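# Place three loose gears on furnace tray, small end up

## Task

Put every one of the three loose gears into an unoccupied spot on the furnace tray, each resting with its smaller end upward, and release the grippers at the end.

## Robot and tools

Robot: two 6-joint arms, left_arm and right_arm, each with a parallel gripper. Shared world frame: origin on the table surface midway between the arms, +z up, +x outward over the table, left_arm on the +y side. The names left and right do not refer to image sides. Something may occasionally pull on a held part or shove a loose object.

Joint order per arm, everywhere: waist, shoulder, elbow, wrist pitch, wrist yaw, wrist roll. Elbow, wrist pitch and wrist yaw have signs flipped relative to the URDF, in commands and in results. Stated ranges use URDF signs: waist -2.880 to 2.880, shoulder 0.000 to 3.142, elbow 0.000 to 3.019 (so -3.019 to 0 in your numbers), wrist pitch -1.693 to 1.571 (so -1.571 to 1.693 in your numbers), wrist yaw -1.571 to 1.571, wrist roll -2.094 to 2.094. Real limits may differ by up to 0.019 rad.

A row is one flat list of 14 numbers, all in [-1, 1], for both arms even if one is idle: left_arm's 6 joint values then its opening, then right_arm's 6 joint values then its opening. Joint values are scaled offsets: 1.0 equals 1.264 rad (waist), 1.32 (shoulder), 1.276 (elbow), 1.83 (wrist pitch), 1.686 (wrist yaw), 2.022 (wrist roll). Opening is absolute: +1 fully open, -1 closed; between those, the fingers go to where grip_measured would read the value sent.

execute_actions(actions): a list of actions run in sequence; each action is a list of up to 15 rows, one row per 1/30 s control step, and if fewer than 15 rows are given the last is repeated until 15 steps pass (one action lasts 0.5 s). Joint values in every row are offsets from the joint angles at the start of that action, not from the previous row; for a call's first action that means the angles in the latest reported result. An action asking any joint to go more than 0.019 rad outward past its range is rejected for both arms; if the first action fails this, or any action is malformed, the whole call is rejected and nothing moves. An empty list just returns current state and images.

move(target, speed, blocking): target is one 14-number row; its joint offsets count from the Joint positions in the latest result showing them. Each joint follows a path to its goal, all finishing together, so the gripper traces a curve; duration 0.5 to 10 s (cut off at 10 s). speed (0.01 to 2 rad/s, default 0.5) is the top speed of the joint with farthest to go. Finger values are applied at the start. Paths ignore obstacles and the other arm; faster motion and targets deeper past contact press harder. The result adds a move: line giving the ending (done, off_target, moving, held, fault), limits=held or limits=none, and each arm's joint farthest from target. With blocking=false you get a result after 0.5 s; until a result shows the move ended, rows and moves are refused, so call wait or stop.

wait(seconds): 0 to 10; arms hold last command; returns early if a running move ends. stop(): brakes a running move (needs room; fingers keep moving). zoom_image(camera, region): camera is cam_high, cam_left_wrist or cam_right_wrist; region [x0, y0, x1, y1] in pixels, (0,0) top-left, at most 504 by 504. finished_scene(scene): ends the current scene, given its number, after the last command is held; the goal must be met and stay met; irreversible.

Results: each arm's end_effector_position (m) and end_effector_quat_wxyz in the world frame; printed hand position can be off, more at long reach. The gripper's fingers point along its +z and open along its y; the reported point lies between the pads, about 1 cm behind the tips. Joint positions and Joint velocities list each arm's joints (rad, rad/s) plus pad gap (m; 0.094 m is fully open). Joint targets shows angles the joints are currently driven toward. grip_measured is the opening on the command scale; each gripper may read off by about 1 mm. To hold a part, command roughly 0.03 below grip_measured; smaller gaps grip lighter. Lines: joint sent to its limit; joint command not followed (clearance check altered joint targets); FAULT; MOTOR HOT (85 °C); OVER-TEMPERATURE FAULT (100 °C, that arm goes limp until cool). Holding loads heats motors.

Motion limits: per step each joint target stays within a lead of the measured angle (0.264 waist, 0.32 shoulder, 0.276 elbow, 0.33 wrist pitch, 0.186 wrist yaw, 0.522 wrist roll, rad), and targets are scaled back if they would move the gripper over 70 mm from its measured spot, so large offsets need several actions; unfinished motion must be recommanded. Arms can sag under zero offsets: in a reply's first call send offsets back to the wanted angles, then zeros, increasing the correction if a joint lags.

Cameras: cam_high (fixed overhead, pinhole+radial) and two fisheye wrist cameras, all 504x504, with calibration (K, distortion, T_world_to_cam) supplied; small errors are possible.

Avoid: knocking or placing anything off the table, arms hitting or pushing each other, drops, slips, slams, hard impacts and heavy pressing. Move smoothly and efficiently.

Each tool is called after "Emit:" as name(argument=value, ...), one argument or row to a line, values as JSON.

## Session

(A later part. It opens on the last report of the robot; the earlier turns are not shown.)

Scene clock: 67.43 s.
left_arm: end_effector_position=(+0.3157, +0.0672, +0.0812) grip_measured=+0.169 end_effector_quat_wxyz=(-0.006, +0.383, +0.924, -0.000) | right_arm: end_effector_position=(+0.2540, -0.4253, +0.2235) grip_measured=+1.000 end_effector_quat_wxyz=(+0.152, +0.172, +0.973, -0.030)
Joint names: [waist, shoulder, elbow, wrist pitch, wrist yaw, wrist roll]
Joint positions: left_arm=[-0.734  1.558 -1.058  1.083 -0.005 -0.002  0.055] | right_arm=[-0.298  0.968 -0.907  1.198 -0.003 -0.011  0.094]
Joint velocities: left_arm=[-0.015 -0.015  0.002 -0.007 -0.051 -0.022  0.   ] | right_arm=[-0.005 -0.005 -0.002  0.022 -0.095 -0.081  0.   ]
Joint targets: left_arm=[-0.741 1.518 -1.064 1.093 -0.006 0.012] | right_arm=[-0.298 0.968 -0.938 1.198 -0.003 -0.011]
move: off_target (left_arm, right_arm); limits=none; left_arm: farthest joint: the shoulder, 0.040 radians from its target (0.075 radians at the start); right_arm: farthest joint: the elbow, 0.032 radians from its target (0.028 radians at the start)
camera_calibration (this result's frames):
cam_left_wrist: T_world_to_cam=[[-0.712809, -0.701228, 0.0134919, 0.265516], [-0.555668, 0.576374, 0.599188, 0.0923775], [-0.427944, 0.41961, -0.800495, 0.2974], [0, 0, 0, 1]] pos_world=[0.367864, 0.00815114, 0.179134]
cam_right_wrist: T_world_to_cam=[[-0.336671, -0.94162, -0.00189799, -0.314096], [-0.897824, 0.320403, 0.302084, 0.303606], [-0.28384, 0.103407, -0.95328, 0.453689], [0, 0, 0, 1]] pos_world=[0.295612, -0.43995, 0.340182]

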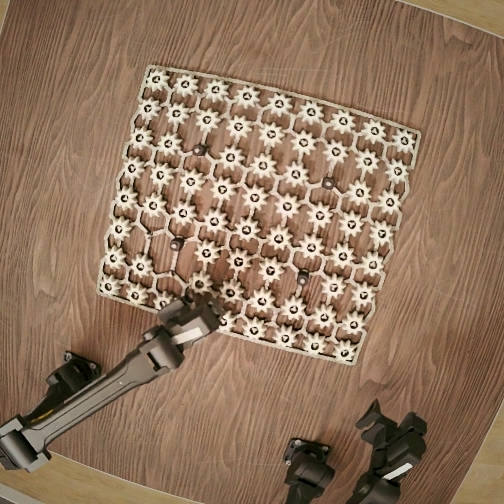

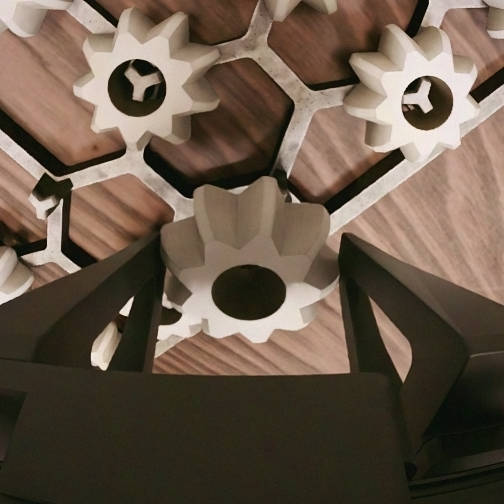

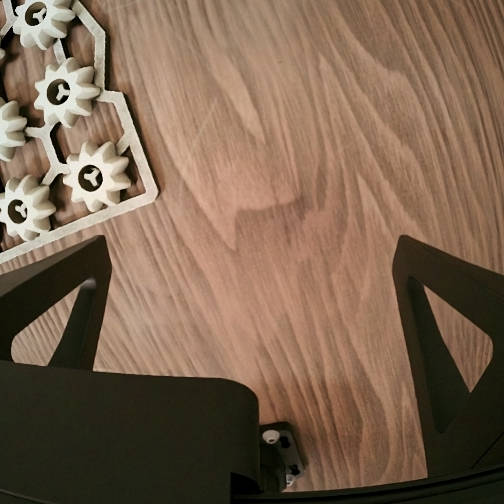

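Emit:
move(
  target=[-0.030,-0.008,0.041,-0.0456,0,0,0.11, 0,0,-0.022,0,0,0,1],
  speed=0.15,
)

Scene clock: 75.60 s.
left_arm: end_effector_position=(+0.3012, +0.0659, +0.0613) grip_measured=+0.169 end_effector_quat_wxyz=(-0.002, +0.395, +0.919, -0.002) | right_arm: end_effector_position=(+0.2538, -0.4252, +0.2230) grip_measured=+1.000 end_effector_quat_wxyz=(+0.152, +0.172, +0.973, -0.030)
Joint names: [waist, shoulder, elbow, wrist pitch, wrist yaw, wrist roll]
Joint positions: left_arm=[-0.762  1.558 -0.998  1.012 -0.005 -0.002  0.055] | right_arm=[-0.298  0.968 -0.905  1.198 -0.003 -0.011  0.094]
Joint velocities: left_arm=[-0.005  0.005 -0.012 -0.012 -0.051  0.022 -0.002] | right_arm=[-0.005 -0.005  0.002 -0.002  0.066 -0.007  0.   ]
Joint targets: left_arm=[-0.772 1.547 -1.006 0.999 -0.005 -0.003] | right_arm=[-0.298 0.968 -0.935 1.198 -0.003 -0.011]
move: off_target (right_arm); limits=none; left_arm: farthest joint: the wrist pitch, 0.012 radians from its target (0.083 radians at the start); right_arm: farthest joint: the elbow, 0.030 radians from its target (0.029 radians at the start)
camera_calibration (this result's frames):
cam_left_wrist: T_world_to_cam=[[-0.732153, -0.681008, 0.0134282, 0.259017], [-0.543607, 0.596085, 0.590909, 0.0925754], [-0.410418, 0.425337, -0.806626, 0.270557], [0, 0, 0, 1]] pos_world=[0.351006, 0.00613198, 0.160057]
cam_right_wrist: T_world_to_cam=[[-0.336673, -0.94162, -0.00191714, -0.314087], [-0.897499, 0.320281, 0.303174, 0.303105], [-0.284861, 0.103791, -0.952933, 0.453447], [0, 0, 0, 1]] pos_world=[0.295461, -0.439893, 0.339609]

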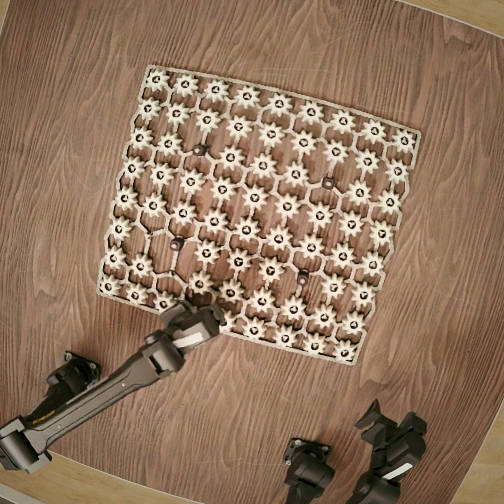

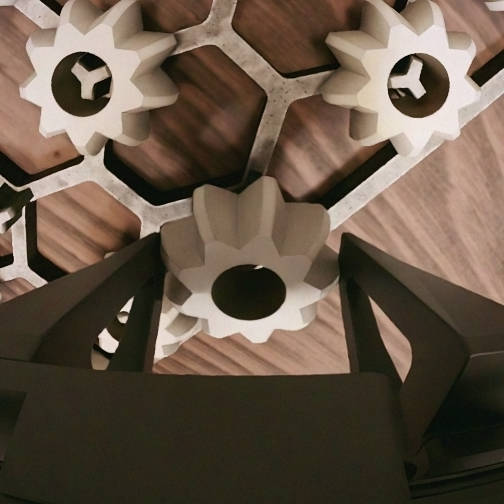

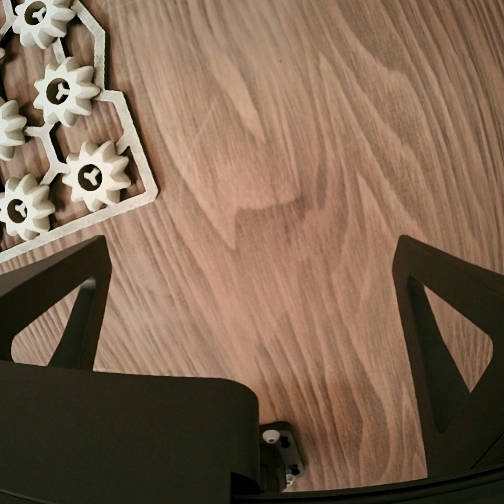

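Emit:
execute_actions(
  actions=[],
)

Scene clock: 76.77 s.
left_arm: end_effector_position=(+0.3012, +0.0659, +0.0613) grip_measured=+0.169 end_effector_quat_wxyz=(-0.002, +0.395, +0.919, -0.002) | right_arm: end_effector_position=(+0.2538, -0.4252, +0.2230) grip_measured=+1.000 end_effector_quat_wxyz=(+0.152, +0.172, +0.973, -0.030)
Joint names: [waist, shoulder, elbow, wrist pitch, wrist yaw, wrist roll]
Joint positions: left_arm=[-0.762  1.558 -0.998  1.012 -0.005 -0.002  0.055] | right_arm=[-0.298  0.968 -0.905  1.198 -0.003 -0.011  0.094]
Joint velocities: left_arm=[-0.005 -0.005  0.007  0.007 -0.066  0.037 -0.001] | right_arm=[-0.005 -0.005  0.017  0.007 -0.007  0.066  0.   ]
Joint targets: left_arm=[-0.772 1.547 -1.006 0.999 -0.005 -0.003] | right_arm=[-0.298 0.968 -0.935 1.198 -0.003 -0.011]
camera_calibration (this result's frames):
cam_left_wrist: T_world_to_cam=[[-0.732153, -0.681008, 0.0134282, 0.259017], [-0.543607, 0.596085, 0.590909, 0.0925754], [-0.410418, 0.425337, -0.806626, 0.270557], [0, 0, 0, 1]] pos_world=[0.351006, 0.00613198, 0.160057]
cam_right_wrist: T_world_to_cam=[[-0.336673, -0.94162, -0.00191714, -0.314087], [-0.897499, 0.320281, 0.303174, 0.303105], [-0.284861, 0.103791, -0.952933, 0.453447], [0, 0, 0, 1]] pos_world=[0.295461, -0.439893, 0.339609]

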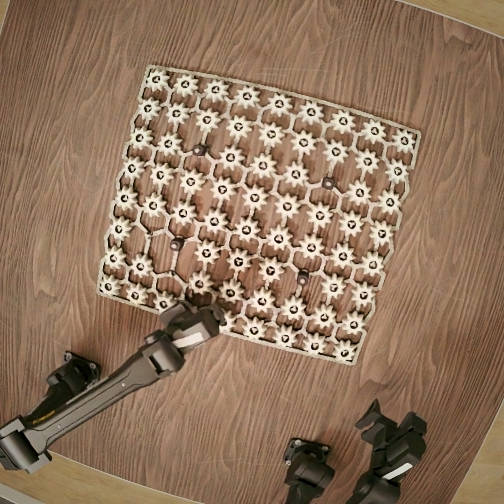

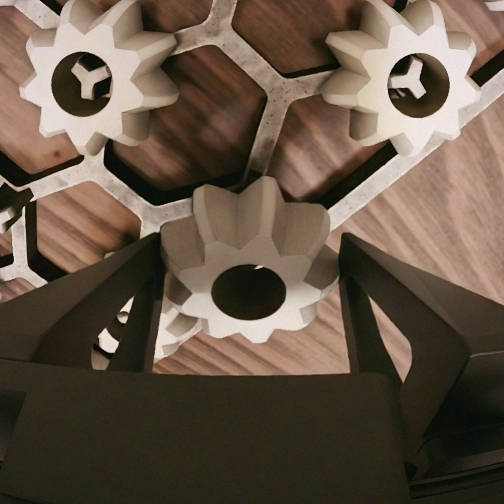

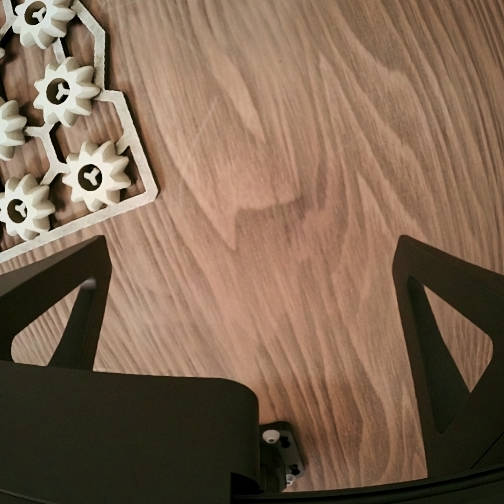

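Emit:
execute_actions(
  actions=[
    [[-0.008,-0.004,-0.004,-0.010,0,0,0.11,0,0,-0.022,0,0,0,1],[-0.008,0.000,-0.003,-0.013,0,0,0.11,0,0,-0.022,0,0,0,1],[-0.008,0.004,-0.001,-0.016,0,0,0.11,0,0,-0.022,0,0,0,1],[-0.008,0.008,0.001,-0.018,0,0,0.11,0,0,-0.022,0,0,0,1],[-0.008,0.012,0.003,-0.021,0,0,0.11,0,0,-0.022,0,0,0,1],[-0.008,0.015,0.004,-0.023,0,0,0.11,0,0,-0.022,0,0,0,1],[-0.008,0.018,0.006,-0.025,0,0,0.11,0,0,-0.022,0,0,0,1],[-0.008,0.021,0.007,-0.027,0,0,0.11,0,0,-0.022,0,0,0,1],[-0.008,0.024,0.008,-0.029,0,0,0.11,0,0,-0.022,0,0,0,1],[-0.008,0.026,0.009,-0.030,0,0,0.11,0,0,-0.022,0,0,0,1]],
  ],
)

Emit:
wait(
  seconds=0.3,
)

Scene clock: 77.87 s.
left_arm: end_effector_position=(+0.3012, +0.0659, +0.0448) grip_measured=+0.169 end_effector_quat_wxyz=(-0.003, +0.395, +0.919, -0.002) | right_arm: end_effector_position=(+0.2538, -0.4252, +0.2230) grip_measured=+1.000 end_effector_quat_wxyz=(+0.152, +0.172, +0.973, -0.030)
Joint names: [waist, shoulder, elbow, wrist pitch, wrist yaw, wrist roll]
Joint positions: left_arm=[-0.762  1.585 -0.979  0.969 -0.005 -0.002  0.055] | right_arm=[-0.298  0.968 -0.905  1.198 -0.003 -0.011  0.094]
Joint velocities: left_arm=[-0.005  0.005 -0.007 -0.027 -0.022 -0.022  0.   ] | right_arm=[-0.005 -0.015  0.017  0.002 -0.022  0.037  0.   ]
Joint targets: left_arm=[-0.772 1.592 -0.986 0.957 -0.005 -0.002] | right_arm=[-0.298 0.968 -0.933 1.198 -0.003 -0.011]
camera_calibration (this result's frames):
cam_left_wrist: T_world_to_cam=[[-0.732129, -0.681034, 0.0134459, 0.259234], [-0.542523, 0.594935, 0.593061, 0.102062], [-0.411894, 0.426902, -0.805045, 0.257467], [0, 0, 0, 1]] pos_world=[0.351213, 0.00591302, 0.143258]
cam_right_wrist: T_world_to_cam=[[-0.336673, -0.94162, -0.00191714, -0.314087], [-0.897499, 0.320281, 0.303174, 0.303105], [-0.284861, 0.103791, -0.952933, 0.453447], [0, 0, 0, 1]] pos_world=[0.295461, -0.439893, 0.339609]

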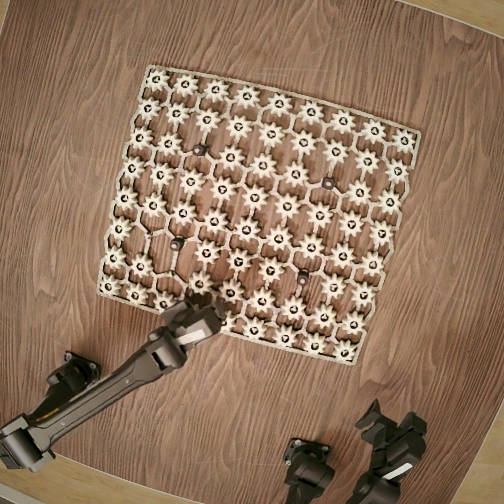

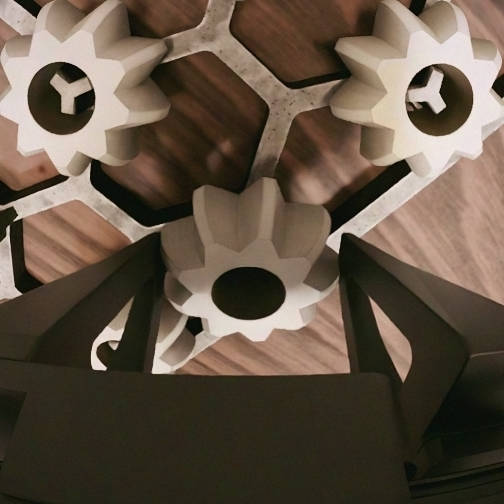

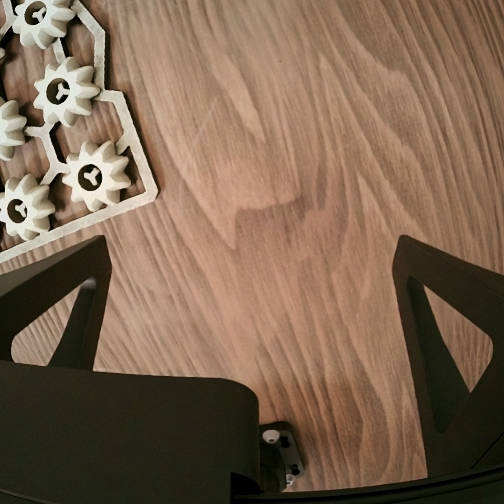

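Scene clock: 78.17 s.
left_arm: end_effector_position=(+0.3014, +0.0657, +0.0446) grip_measured=+0.169 end_effector_quat_wxyz=(-0.002, +0.395, +0.919, -0.002) | right_arm: end_effector_position=(+0.2538, -0.4252, +0.2230) grip_measured=+1.000 end_effector_quat_wxyz=(+0.152, +0.172, +0.973, -0.030)
Joint names: [waist, shoulder, elbow, wrist pitch, wrist yaw, wrist roll]
Joint positions: left_arm=[-0.762  1.586 -0.979  0.967 -0.005 -0.002  0.055] | right_arm=[-0.298  0.968 -0.905  1.198 -0.003 -0.011  0.094]
Joint velocities: left_arm=[-0.005  0.005 -0.017  0.002  0.037  0.022 -0.001] | right_arm=[-0.015 -0.005 -0.017 -0.012  0.022 -0.037  0.   ]
Joint targets: left_arm=[-0.772 1.592 -0.986 0.957 -0.005 -0.002] | right_arm=[-0.298 0.968 -0.933 1.198 -0.003 -0.011]
wait: 0.30 s; at rest by 0.17 s
camera_calibration (this result's frames):
cam_left_wrist: T_world_to_cam=[[-0.732136, -0.681026, 0.0134409, 0.259239], [-0.542833, 0.595264, 0.592447, 0.10245], [-0.411473, 0.426455, -0.805497, 0.257418], [0, 0, 0, 1]] pos_world=[0.351332, 0.0057868, 0.143169]
cam_right_wrist: T_world_to_cam=[[-0.336673, -0.94162, -0.00191714, -0.314087], [-0.897499, 0.320281, 0.303174, 0.303105], [-0.284861, 0.103791, -0.952933, 0.453447], [0, 0, 0, 1]] pos_world=[0.295461, -0.439893, 0.339609]

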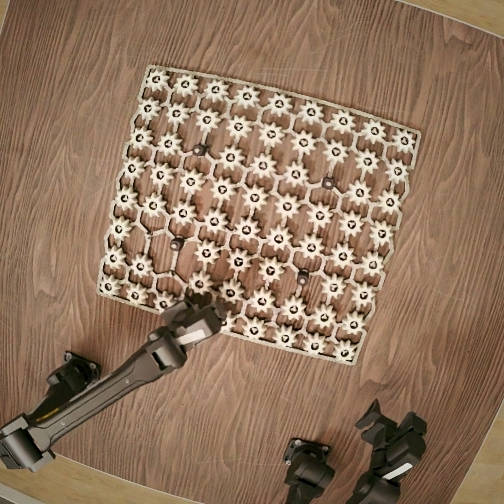

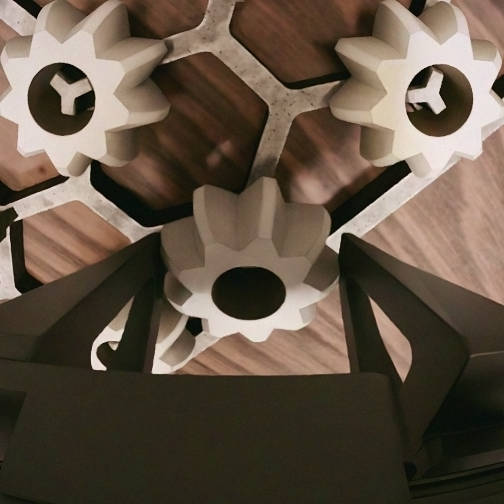

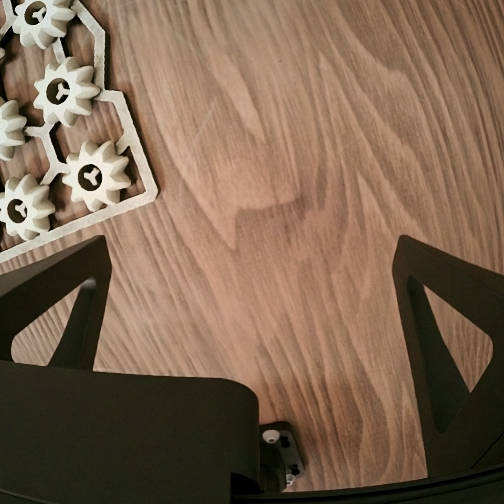

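Emit:
execute_actions(
  actions=[
    [[-0.008,0.005,-0.005,-0.007,0,0,0.11,0,0,-0.022,0,0,0,1],[-0.008,0.007,-0.004,-0.009,0,0,0.11,0,0,-0.022,0,0,0,1],[-0.008,0.009,-0.003,-0.011,0,0,0.11,0,0,-0.022,0,0,0,1],[-0.008,0.011,-0.002,-0.013,0,0,0.11,0,0,-0.022,0,0,0,1],[-0.008,0.013,-0.001,-0.014,0,0,0.11,0,0,-0.022,0,0,0,1],[-0.008,0.014,0.000,-0.015,0,0,0.11,0,0,-0.022,0,0,0,1],[-0.008,0.015,0.001,-0.016,0,0,0.11,0,0,-0.022,0,0,0,1]],
  ],
)

Emit:
wait(
  seconds=0.2,
)

Scene clock: 80.97 s.
left_arm: end_effector_position=(+0.3016, +0.0655, +0.0388) grip_measured=+0.169 end_effector_quat_wxyz=(-0.002, +0.395, +0.919, -0.002) | right_arm: end_effector_position=(+0.2538, -0.4252, +0.2230) grip_measured=+1.000 end_effector_quat_wxyz=(+0.152, +0.172, +0.973, -0.030)
Joint names: [waist, shoulder, elbow, wrist pitch, wrist yaw, wrist roll]
Joint positions: left_arm=[-0.762  1.595 -0.972  0.949 -0.005 -0.002  0.055] | right_arm=[-0.298  0.968 -0.905  1.198 -0.003 -0.011  0.094]
Joint velocities: left_arm=[-0.005 -0.015  0.012  0.002  0.037 -0.037 -0.   ] | right_arm=[-0.015 -0.015  0.017 -0.002 -0.037  0.037  0.   ]
Joint targets: left_arm=[-0.772 1.605 -0.978 0.938 -0.005 -0.002] | right_arm=[-0.298 0.968 -0.933 1.198 -0.003 -0.011]
camera_calibration (this result's frames):
cam_left_wrist: T_world_to_cam=[[-0.732153, -0.681008, 0.0134282, 0.259324], [-0.543607, 0.596085, 0.590909, 0.106381], [-0.410418, 0.425337, -0.806626, 0.252721], [0, 0, 0, 1]] pos_world=[0.351415, 0.005698, 0.137507]
cam_right_wrist: T_world_to_cam=[[-0.336673, -0.94162, -0.00191714, -0.314087], [-0.897499, 0.320281, 0.303174, 0.303105], [-0.284861, 0.103791, -0.952933, 0.453447], [0, 0, 0, 1]] pos_world=[0.295461, -0.439893, 0.339609]

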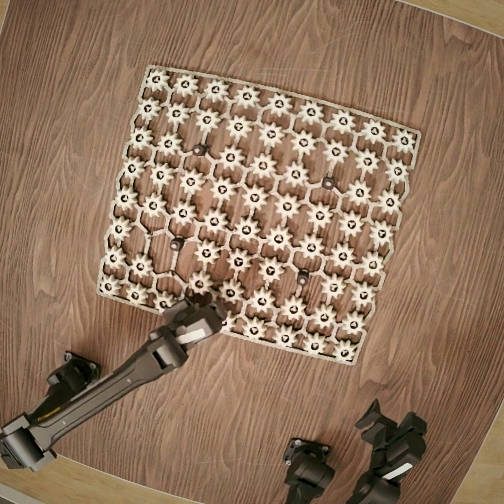

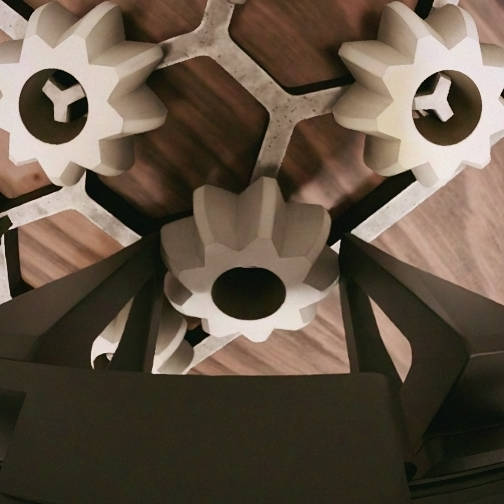

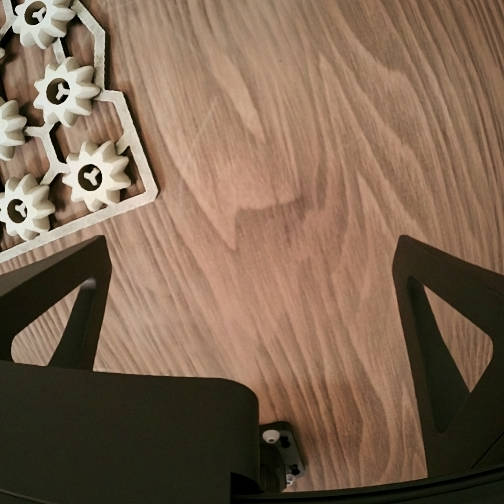

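Scene clock: 81.17 s.
left_arm: end_effector_position=(+0.3016, +0.0655, +0.0388) grip_measured=+0.169 end_effector_quat_wxyz=(-0.002, +0.395, +0.919, -0.002) | right_arm: end_effector_position=(+0.2538, -0.4252, +0.2230) grip_measured=+1.000 end_effector_quat_wxyz=(+0.152, +0.172, +0.973, -0.030)
Joint names: [waist, shoulder, elbow, wrist pitch, wrist yaw, wrist roll]
Joint positions: left_arm=[-0.762  1.595 -0.972  0.949 -0.005 -0.002  0.055] | right_arm=[-0.298  0.968 -0.905  1.198 -0.003 -0.011  0.094]
Joint velocities: left_arm=[ 0.024  0.005 -0.002  0.007 -0.037  0.081 -0.001] | right_arm=[ 0.005 -0.005 -0.002 -0.007 -0.051 -0.066  0.   ]
Joint targets: left_arm=[-0.772 1.605 -0.978 0.938 -0.005 -0.002] | right_arm=[-0.298 0.968 -0.933 1.198 -0.003 -0.011]
wait: 0.20 s; at rest by 0.17 s
camera_calibration (this result's frames):
cam_left_wrist: T_world_to_cam=[[-0.732153, -0.681008, 0.0134282, 0.259324], [-0.543607, 0.596085, 0.590909, 0.106381], [-0.410418, 0.425337, -0.806626, 0.252721], [0, 0, 0, 1]] pos_world=[0.351415, 0.005698, 0.137507]
cam_right_wrist: T_world_to_cam=[[-0.336673, -0.94162, -0.00191714, -0.314087], [-0.897499, 0.320281, 0.303174, 0.303105], [-0.284861, 0.103791, -0.952933, 0.453447], [0, 0, 0, 1]] pos_world=[0.295461, -0.439893, 0.339609]

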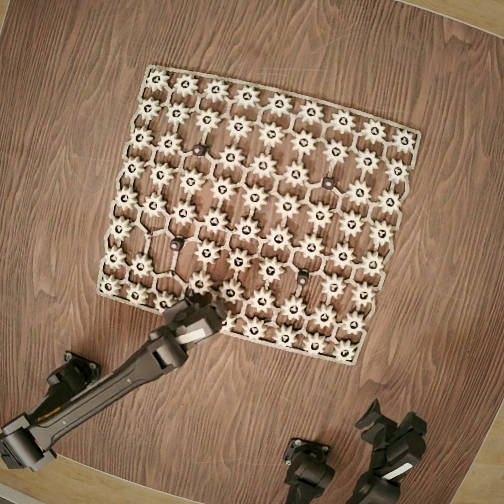

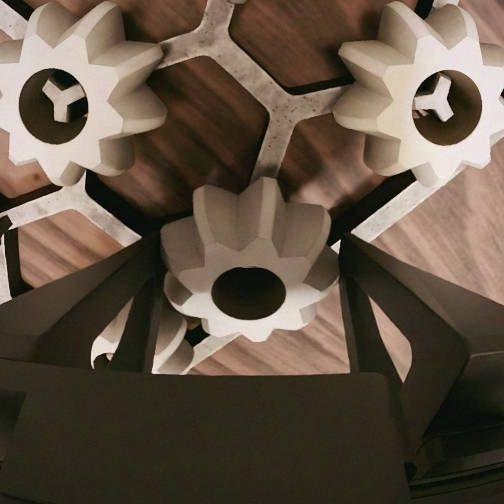

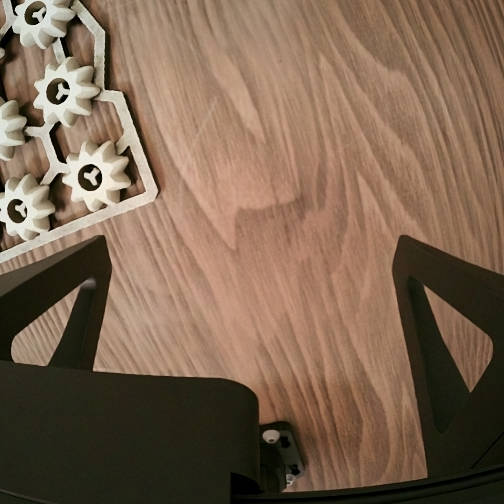

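Emit:
zoom_image(
  camera="cam_left_wrist",
  region=[180,230,320,350],
)

Region (180, 230, 320, 350) of cam_left_wrist's 504x504 image, scaled by 3.600, with more detail than that image has; it fills the top 432 rows of this view, and the rest is white.

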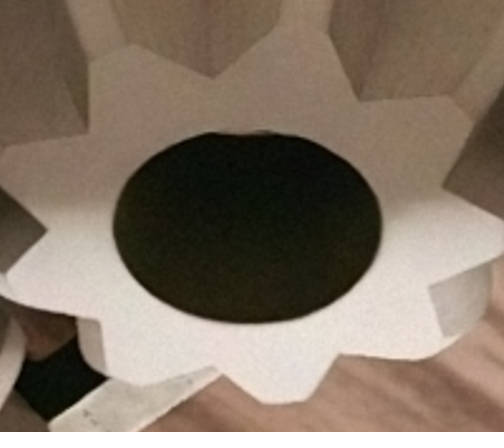

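Emit:
execute_actions(
  actions=[
    [[-0.008,0.008,-0.005,-0.006,0,0,0.11,0,0,-0.022,0,0,0,1],[-0.008,0.010,-0.004,-0.008,0,0,0.11,0,0,-0.022,0,0,0,1],[-0.008,0.011,-0.003,-0.010,0,0,0.11,0,0,-0.022,0,0,0,1],[-0.008,0.012,-0.002,-0.011,0,0,0.11,0,0,-0.022,0,0,0,1],[-0.008,0.013,-0.002,-0.012,0,0,0.11,0,0,-0.022,0,0,0,1],[-0.008,0.014,-0.001,-0.013,0,0,0.11,0,0,-0.022,0,0,0,1]],
  ],
)

Emit:
wait(
  seconds=0.2,
)

Emit:
zoom_image(
  camera="cam_left_wrist",
  region=[180,230,320,350],
)

Scene clock: 82.47 s.
left_arm: end_effector_position=(+0.3018, +0.0653, +0.0346) grip_measured=+0.169 end_effector_quat_wxyz=(-0.001, +0.395, +0.919, -0.002) | right_arm: end_effector_position=(+0.2538, -0.4252, +0.2230) grip_measured=+1.000 end_effector_quat_wxyz=(+0.152, +0.172, +0.973, -0.030)
Joint names: [waist, shoulder, elbow, wrist pitch, wrist yaw, wrist roll]
Joint positions: left_arm=[-0.762  1.602 -0.967  0.936 -0.005 -0.002  0.055] | right_arm=[-0.298  0.968 -0.905  1.198 -0.003 -0.011  0.094]
Joint velocities: left_arm=[ 0.005  0.015 -0.007  0.002  0.051 -0.051 -0.001] | right_arm=[-0.005  0.005  0.022 -0.007  0.022  0.007  0.   ]
Joint targets: left_arm=[-0.772 1.613 -0.973 0.925 -0.005 -0.002] | right_arm=[-0.298 0.968 -0.933 1.198 -0.003 -0.011]
camera_calibration (this result's frames):
cam_left_wrist: T_world_to_cam=[[-0.73216, -0.681, 0.0134231, 0.259384], [-0.543916, 0.596413, 0.590294, 0.10918], [-0.409996, 0.424889, -0.807077, 0.249387], [0, 0, 0, 1]] pos_world=[0.351543, 0.00556286, 0.133344]
cam_right_wrist: T_world_to_cam=[[-0.336673, -0.94162, -0.00191714, -0.314087], [-0.897499, 0.320281, 0.303174, 0.303105], [-0.284861, 0.103791, -0.952933, 0.453447], [0, 0, 0, 1]] pos_world=[0.295461, -0.439893, 0.339609]

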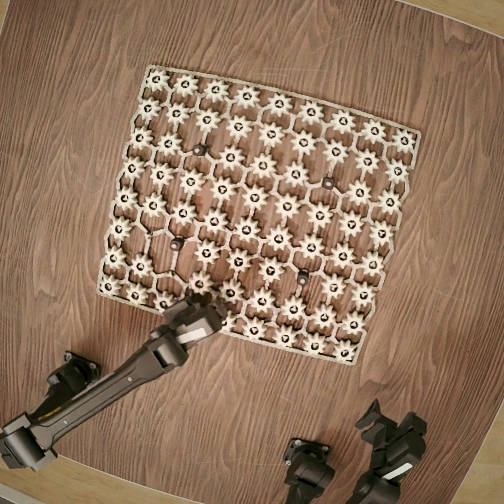

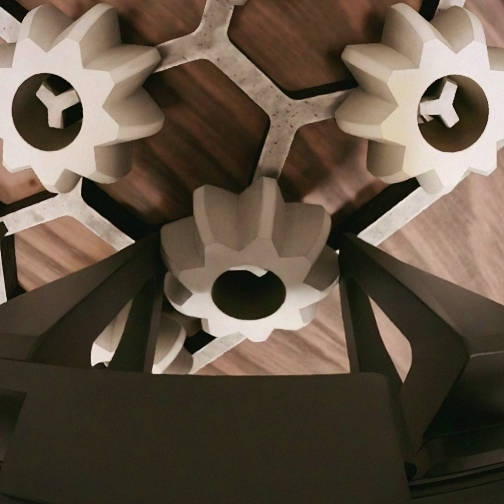

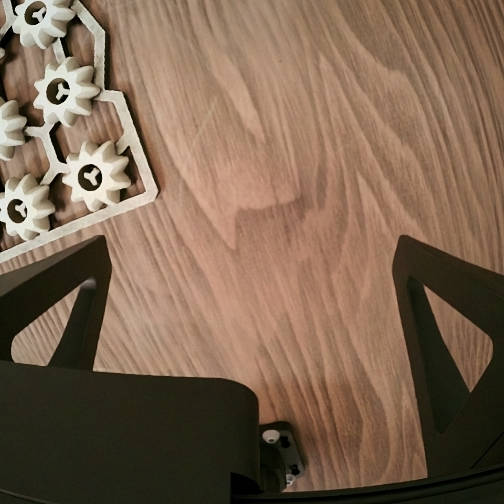

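Scene clock: 82.67 s.
left_arm: end_effector_position=(+0.3018, +0.0653, +0.0346) grip_measured=+0.169 end_effector_quat_wxyz=(-0.001, +0.395, +0.919, -0.002) | right_arm: end_effector_position=(+0.2538, -0.4252, +0.2230) grip_measured=+1.000 end_effector_quat_wxyz=(+0.152, +0.172, +0.973, -0.030)
Joint names: [waist, shoulder, elbow, wrist pitch, wrist yaw, wrist roll]
Joint positions: left_arm=[-0.762  1.602 -0.967  0.936 -0.005 -0.002  0.055] | right_arm=[-0.298  0.968 -0.905  1.198 -0.003 -0.011  0.094]
Joint velocities: left_arm=[-0.005 -0.005  0.002 -0.007  0.022 -0.051 -0.   ] | right_arm=[-0.005 -0.015 -0.012 -0.002  0.066 -0.037  0.   ]
Joint targets: left_arm=[-0.772 1.613 -0.973 0.925 -0.005 -0.002] | right_arm=[-0.298 0.968 -0.933 1.198 -0.003 -0.011]
wait: 0.20 s; at rest by 0.17 s
camera_calibration (this result's frames):
cam_left_wrist: T_world_to_cam=[[-0.73216, -0.681, 0.0134231, 0.259384], [-0.543916, 0.596413, 0.590294, 0.10918], [-0.409996, 0.424889, -0.807077, 0.249387], [0, 0, 0, 1]] pos_world=[0.351543, 0.00556286, 0.133344]
cam_right_wrist: T_world_to_cam=[[-0.336673, -0.94162, -0.00191714, -0.314087], [-0.897499, 0.320281, 0.303174, 0.303105], [-0.284861, 0.103791, -0.952933, 0.453447], [0, 0, 0, 1]] pos_world=[0.295461, -0.439893, 0.339609]

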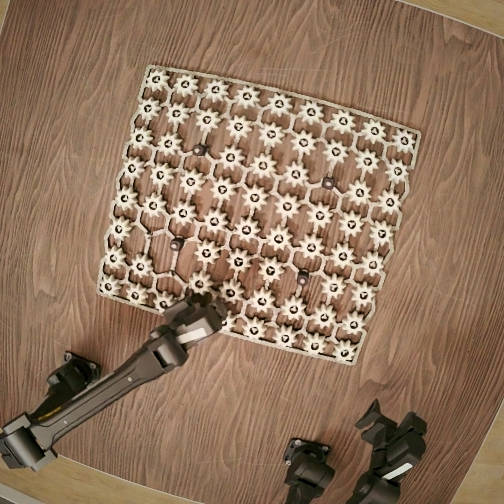

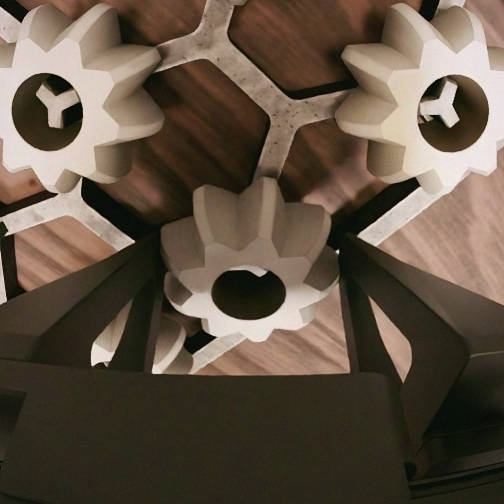

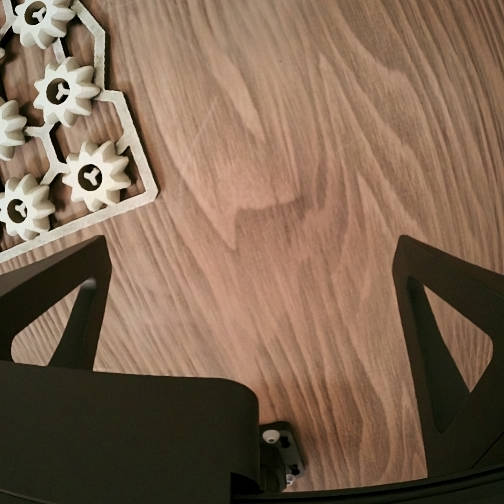

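Region (180, 230, 320, 350) of cam_left_wrist's 504x504 image, scaled by 3.600, with more detail than that image has; it fills the top 432 rows of this view, and the rest is white.

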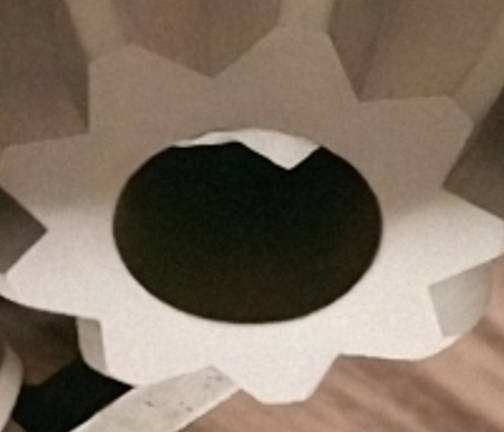

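Prong is inside the bore. Seat it.

Emit:
execute_actions(
  actions=[
    [[-0.008,0.009,-0.005,-0.006,0,0,0.11,0,0,-0.022,0,0,0,1],[-0.008,0.011,-0.004,-0.008,0,0,0.11,0,0,-0.022,0,0,0,1],[-0.008,0.012,-0.003,-0.010,0,0,0.11,0,0,-0.022,0,0,0,1],[-0.008,0.013,-0.002,-0.012,0,0,0.11,0,0,-0.022,0,0,0,1],[-0.008,0.014,-0.002,-0.013,0,0,0.11,0,0,-0.022,0,0,0,1],[-0.008,0.015,-0.001,-0.014,0,0,0.11,0,0,-0.022,0,0,0,1],[-0.008,0.016,-0.001,-0.015,0,0,0.11,0,0,-0.022,0,0,0,1]],
  ],
)

Emit:
wait(
  seconds=0.2,
)

Emit:
zoom_image(
  camera="cam_left_wrist",
  region=[180,230,320,350],
)

Scene clock: 83.53 s.
left_arm: end_effector_position=(+0.3022, +0.0648, +0.0296) grip_measured=+0.169 end_effector_quat_wxyz=(-0.001, +0.395, +0.919, -0.002) | right_arm: end_effector_position=(+0.2538, -0.4252, +0.2230) grip_measured=+1.000 end_effector_quat_wxyz=(+0.152, +0.172, +0.973, -0.030)
Joint names: [waist, shoulder, elbow, wrist pitch, wrist yaw, wrist roll]
Joint positions: left_arm=[-0.762  1.612 -0.963  0.922 -0.005 -0.002  0.055] | right_arm=[-0.298  0.968 -0.905  1.198 -0.003 -0.011  0.094]
Joint velocities: left_arm=[-0.005 -0.005 -0.002  0.002 -0.007 -0.007 -0.001] | right_arm=[-0.005 -0.005  0.002  0.002  0.022 -0.051  0.   ]
Joint targets: left_arm=[-0.772 1.623 -0.969 0.909 -0.005 -0.002] | right_arm=[-0.298 0.968 -0.933 1.198 -0.003 -0.011]
camera_calibration (this result's frames):
cam_left_wrist: T_world_to_cam=[[-0.732167, -0.680993, 0.013418, 0.259457], [-0.544225, 0.596741, 0.589678, 0.112722], [-0.409573, 0.42444, -0.807527, 0.245656], [0, 0, 0, 1]] pos_world=[0.351926, 0.00515614, 0.128423]
cam_right_wrist: T_world_to_cam=[[-0.336673, -0.94162, -0.00191714, -0.314087], [-0.897499, 0.320281, 0.303174, 0.303105], [-0.284861, 0.103791, -0.952933, 0.453447], [0, 0, 0, 1]] pos_world=[0.295461, -0.439893, 0.339609]

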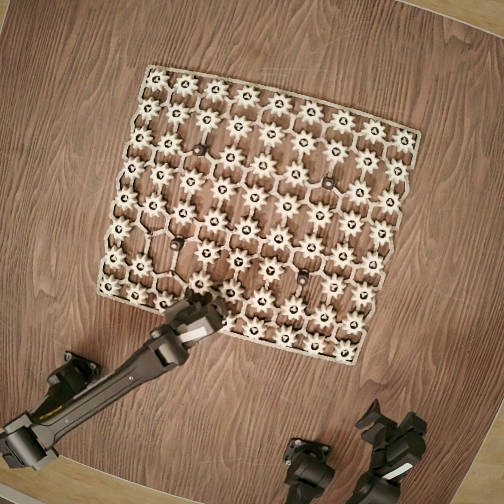

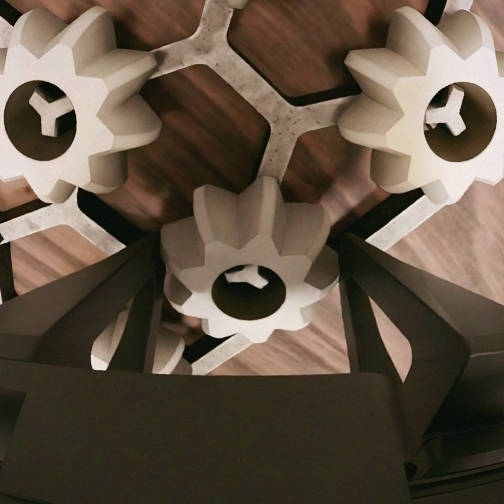

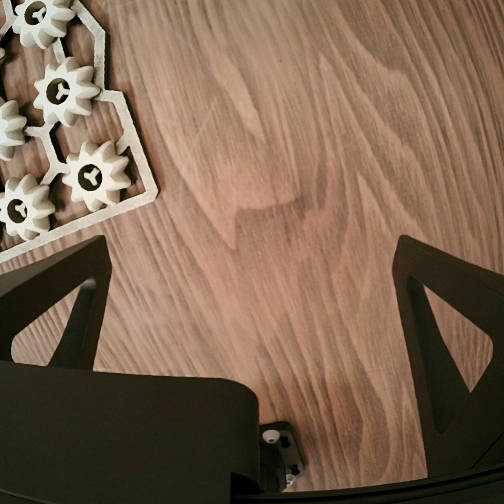

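Scene clock: 83.73 s.
left_arm: end_effector_position=(+0.3022, +0.0648, +0.0296) grip_measured=+0.169 end_effector_quat_wxyz=(-0.001, +0.395, +0.919, -0.002) | right_arm: end_effector_position=(+0.2538, -0.4252, +0.2230) grip_measured=+1.000 end_effector_quat_wxyz=(+0.152, +0.172, +0.973, -0.030)
Joint names: [waist, shoulder, elbow, wrist pitch, wrist yaw, wrist roll]
Joint positions: left_arm=[-0.762  1.612 -0.963  0.922 -0.005 -0.002  0.055] | right_arm=[-0.298  0.968 -0.905  1.198 -0.003 -0.011  0.094]
Joint velocities: left_arm=[-0.005 -0.015  0.012  0.002 -0.051 -0.037  0.   ] | right_arm=[ 0.005 -0.015  0.007 -0.007  0.051  0.051  0.   ]
Joint targets: left_arm=[-0.772 1.623 -0.969 0.909 -0.005 -0.002] | right_arm=[-0.298 0.968 -0.933 1.198 -0.003 -0.011]
wait: 0.20 s; at rest by 0.17 s
camera_calibration (this result's frames):
cam_left_wrist: T_world_to_cam=[[-0.732167, -0.680993, 0.013418, 0.259457], [-0.544225, 0.596741, 0.589678, 0.112722], [-0.409573, 0.42444, -0.807527, 0.245656], [0, 0, 0, 1]] pos_world=[0.351926, 0.00515614, 0.128423]
cam_right_wrist: T_world_to_cam=[[-0.336673, -0.94162, -0.00191714, -0.314087], [-0.897499, 0.320281, 0.303174, 0.303105], [-0.284861, 0.103791, -0.952933, 0.453447], [0, 0, 0, 1]] pos_world=[0.295461, -0.439893, 0.339609]

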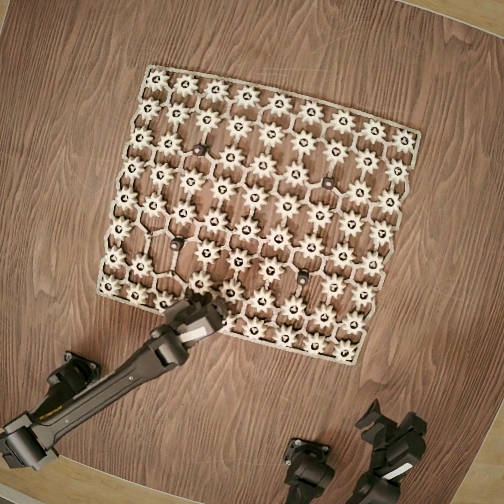

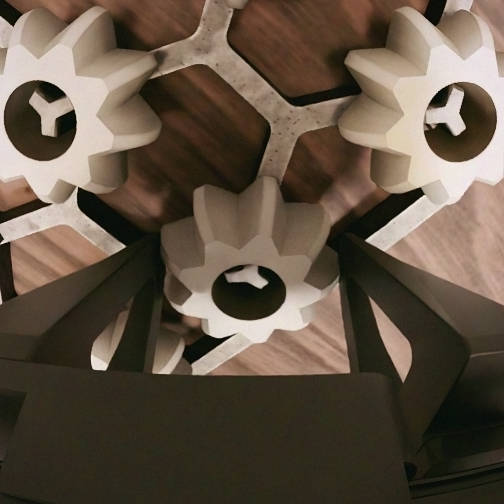

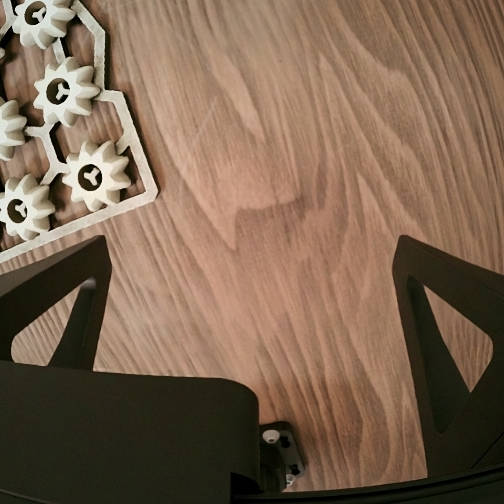

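Region (180, 230, 320, 350) of cam_left_wrist's 504x504 image, scaled by 3.600, with more detail than that image has; it fills the top 432 rows of this view, and the rest is white.

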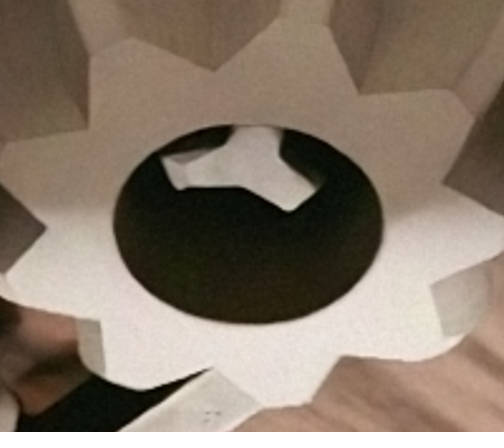

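Emit:
execute_actions(
  actions=[
    [[-0.008,0.006,-0.004,-0.007,0,0,0.16,0,0,-0.022,0,0,0,1],[-0.008,0.005,-0.004,-0.007,0,0,0.18,0,0,-0.022,0,0,0,1],[-0.008,0.004,-0.004,-0.007,0,0,0.2,0,0,-0.022,0,0,0,1],[-0.008,0.003,-0.004,-0.007,0,0,0.23,0,0,-0.022,0,0,0,1],[-0.008,0.002,-0.004,-0.007,0,0,0.26,0,0,-0.022,0,0,0,1],[-0.008,0.002,-0.004,-0.007,0,0,0.3,0,0,-0.022,0,0,0,1],[-0.008,0.002,-0.004,-0.007,0,0,0.34,0,0,-0.022,0,0,0,1],[-0.008,0.002,-0.004,-0.007,0,0,0.38,0,0,-0.022,0,0,0,1],[-0.008,0.002,-0.004,-0.007,0,0,0.42,0,0,-0.022,0,0,0,1],[-0.008,0.002,-0.004,-0.007,0,0,0.45,0,0,-0.022,0,0,0,1]],
  ],
)

Scene clock: 84.67 s.
left_arm: end_effector_position=(+0.3023, +0.0647, +0.0296) grip_measured=+0.448 end_effector_quat_wxyz=(-0.001, +0.395, +0.919, -0.003) | right_arm: end_effector_position=(+0.2538, -0.4252, +0.2230) grip_measured=+1.000 end_effector_quat_wxyz=(+0.152, +0.172, +0.973, -0.030)
Joint names: [waist, shoulder, elbow, wrist pitch, wrist yaw, wrist roll]
Joint positions: left_arm=[-0.762  1.612 -0.963  0.922 -0.005 -0.002  0.068] | right_arm=[-0.298  0.968 -0.905  1.198 -0.003 -0.011  0.094]
Joint velocities: left_arm=[ 0.005 -0.005 -0.017 -0.002  0.037 -0.051 -0.001] | right_arm=[-0.005  0.005  0.007  0.012 -0.022 -0.022  0.   ]
Joint targets: left_arm=[-0.772 1.614 -0.968 0.909 -0.005 -0.002] | right_arm=[-0.298 0.968 -0.933 1.198 -0.003 -0.011]
camera_calibration (this result's frames):
cam_left_wrist: T_world_to_cam=[[-0.732171, -0.680989, 0.0134154, 0.259459], [-0.544379, 0.596904, 0.58937, 0.112843], [-0.409362, 0.424216, -0.807752, 0.245668], [0, 0, 0, 1]] pos_world=[0.351965, 0.00511532, 0.128452]
cam_right_wrist: T_world_to_cam=[[-0.336673, -0.94162, -0.00191714, -0.314087], [-0.897499, 0.320281, 0.303174, 0.303105], [-0.284861, 0.103791, -0.952933, 0.453447], [0, 0, 0, 1]] pos_world=[0.295461, -0.439893, 0.339609]

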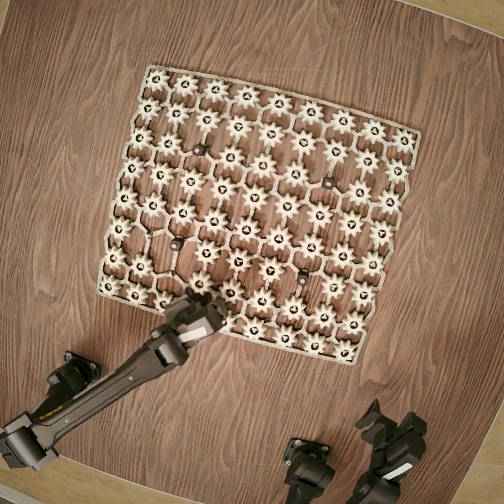

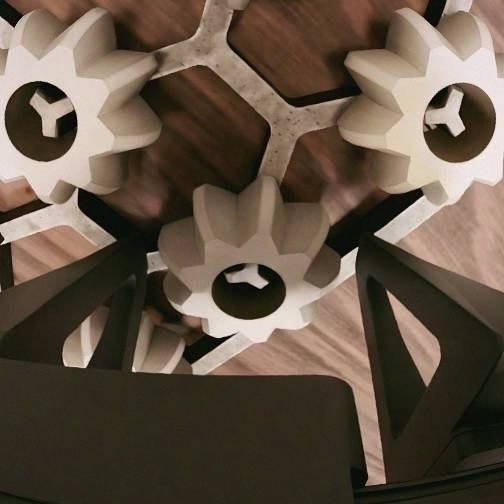

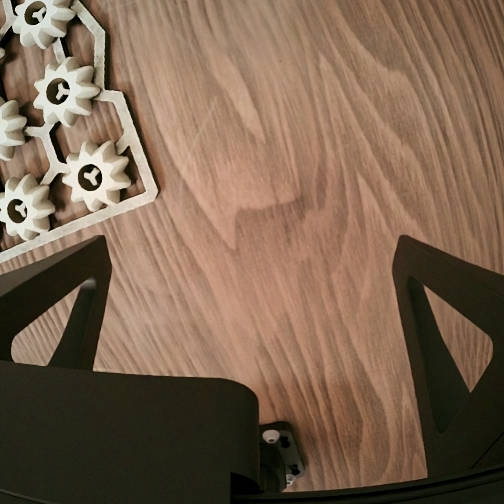

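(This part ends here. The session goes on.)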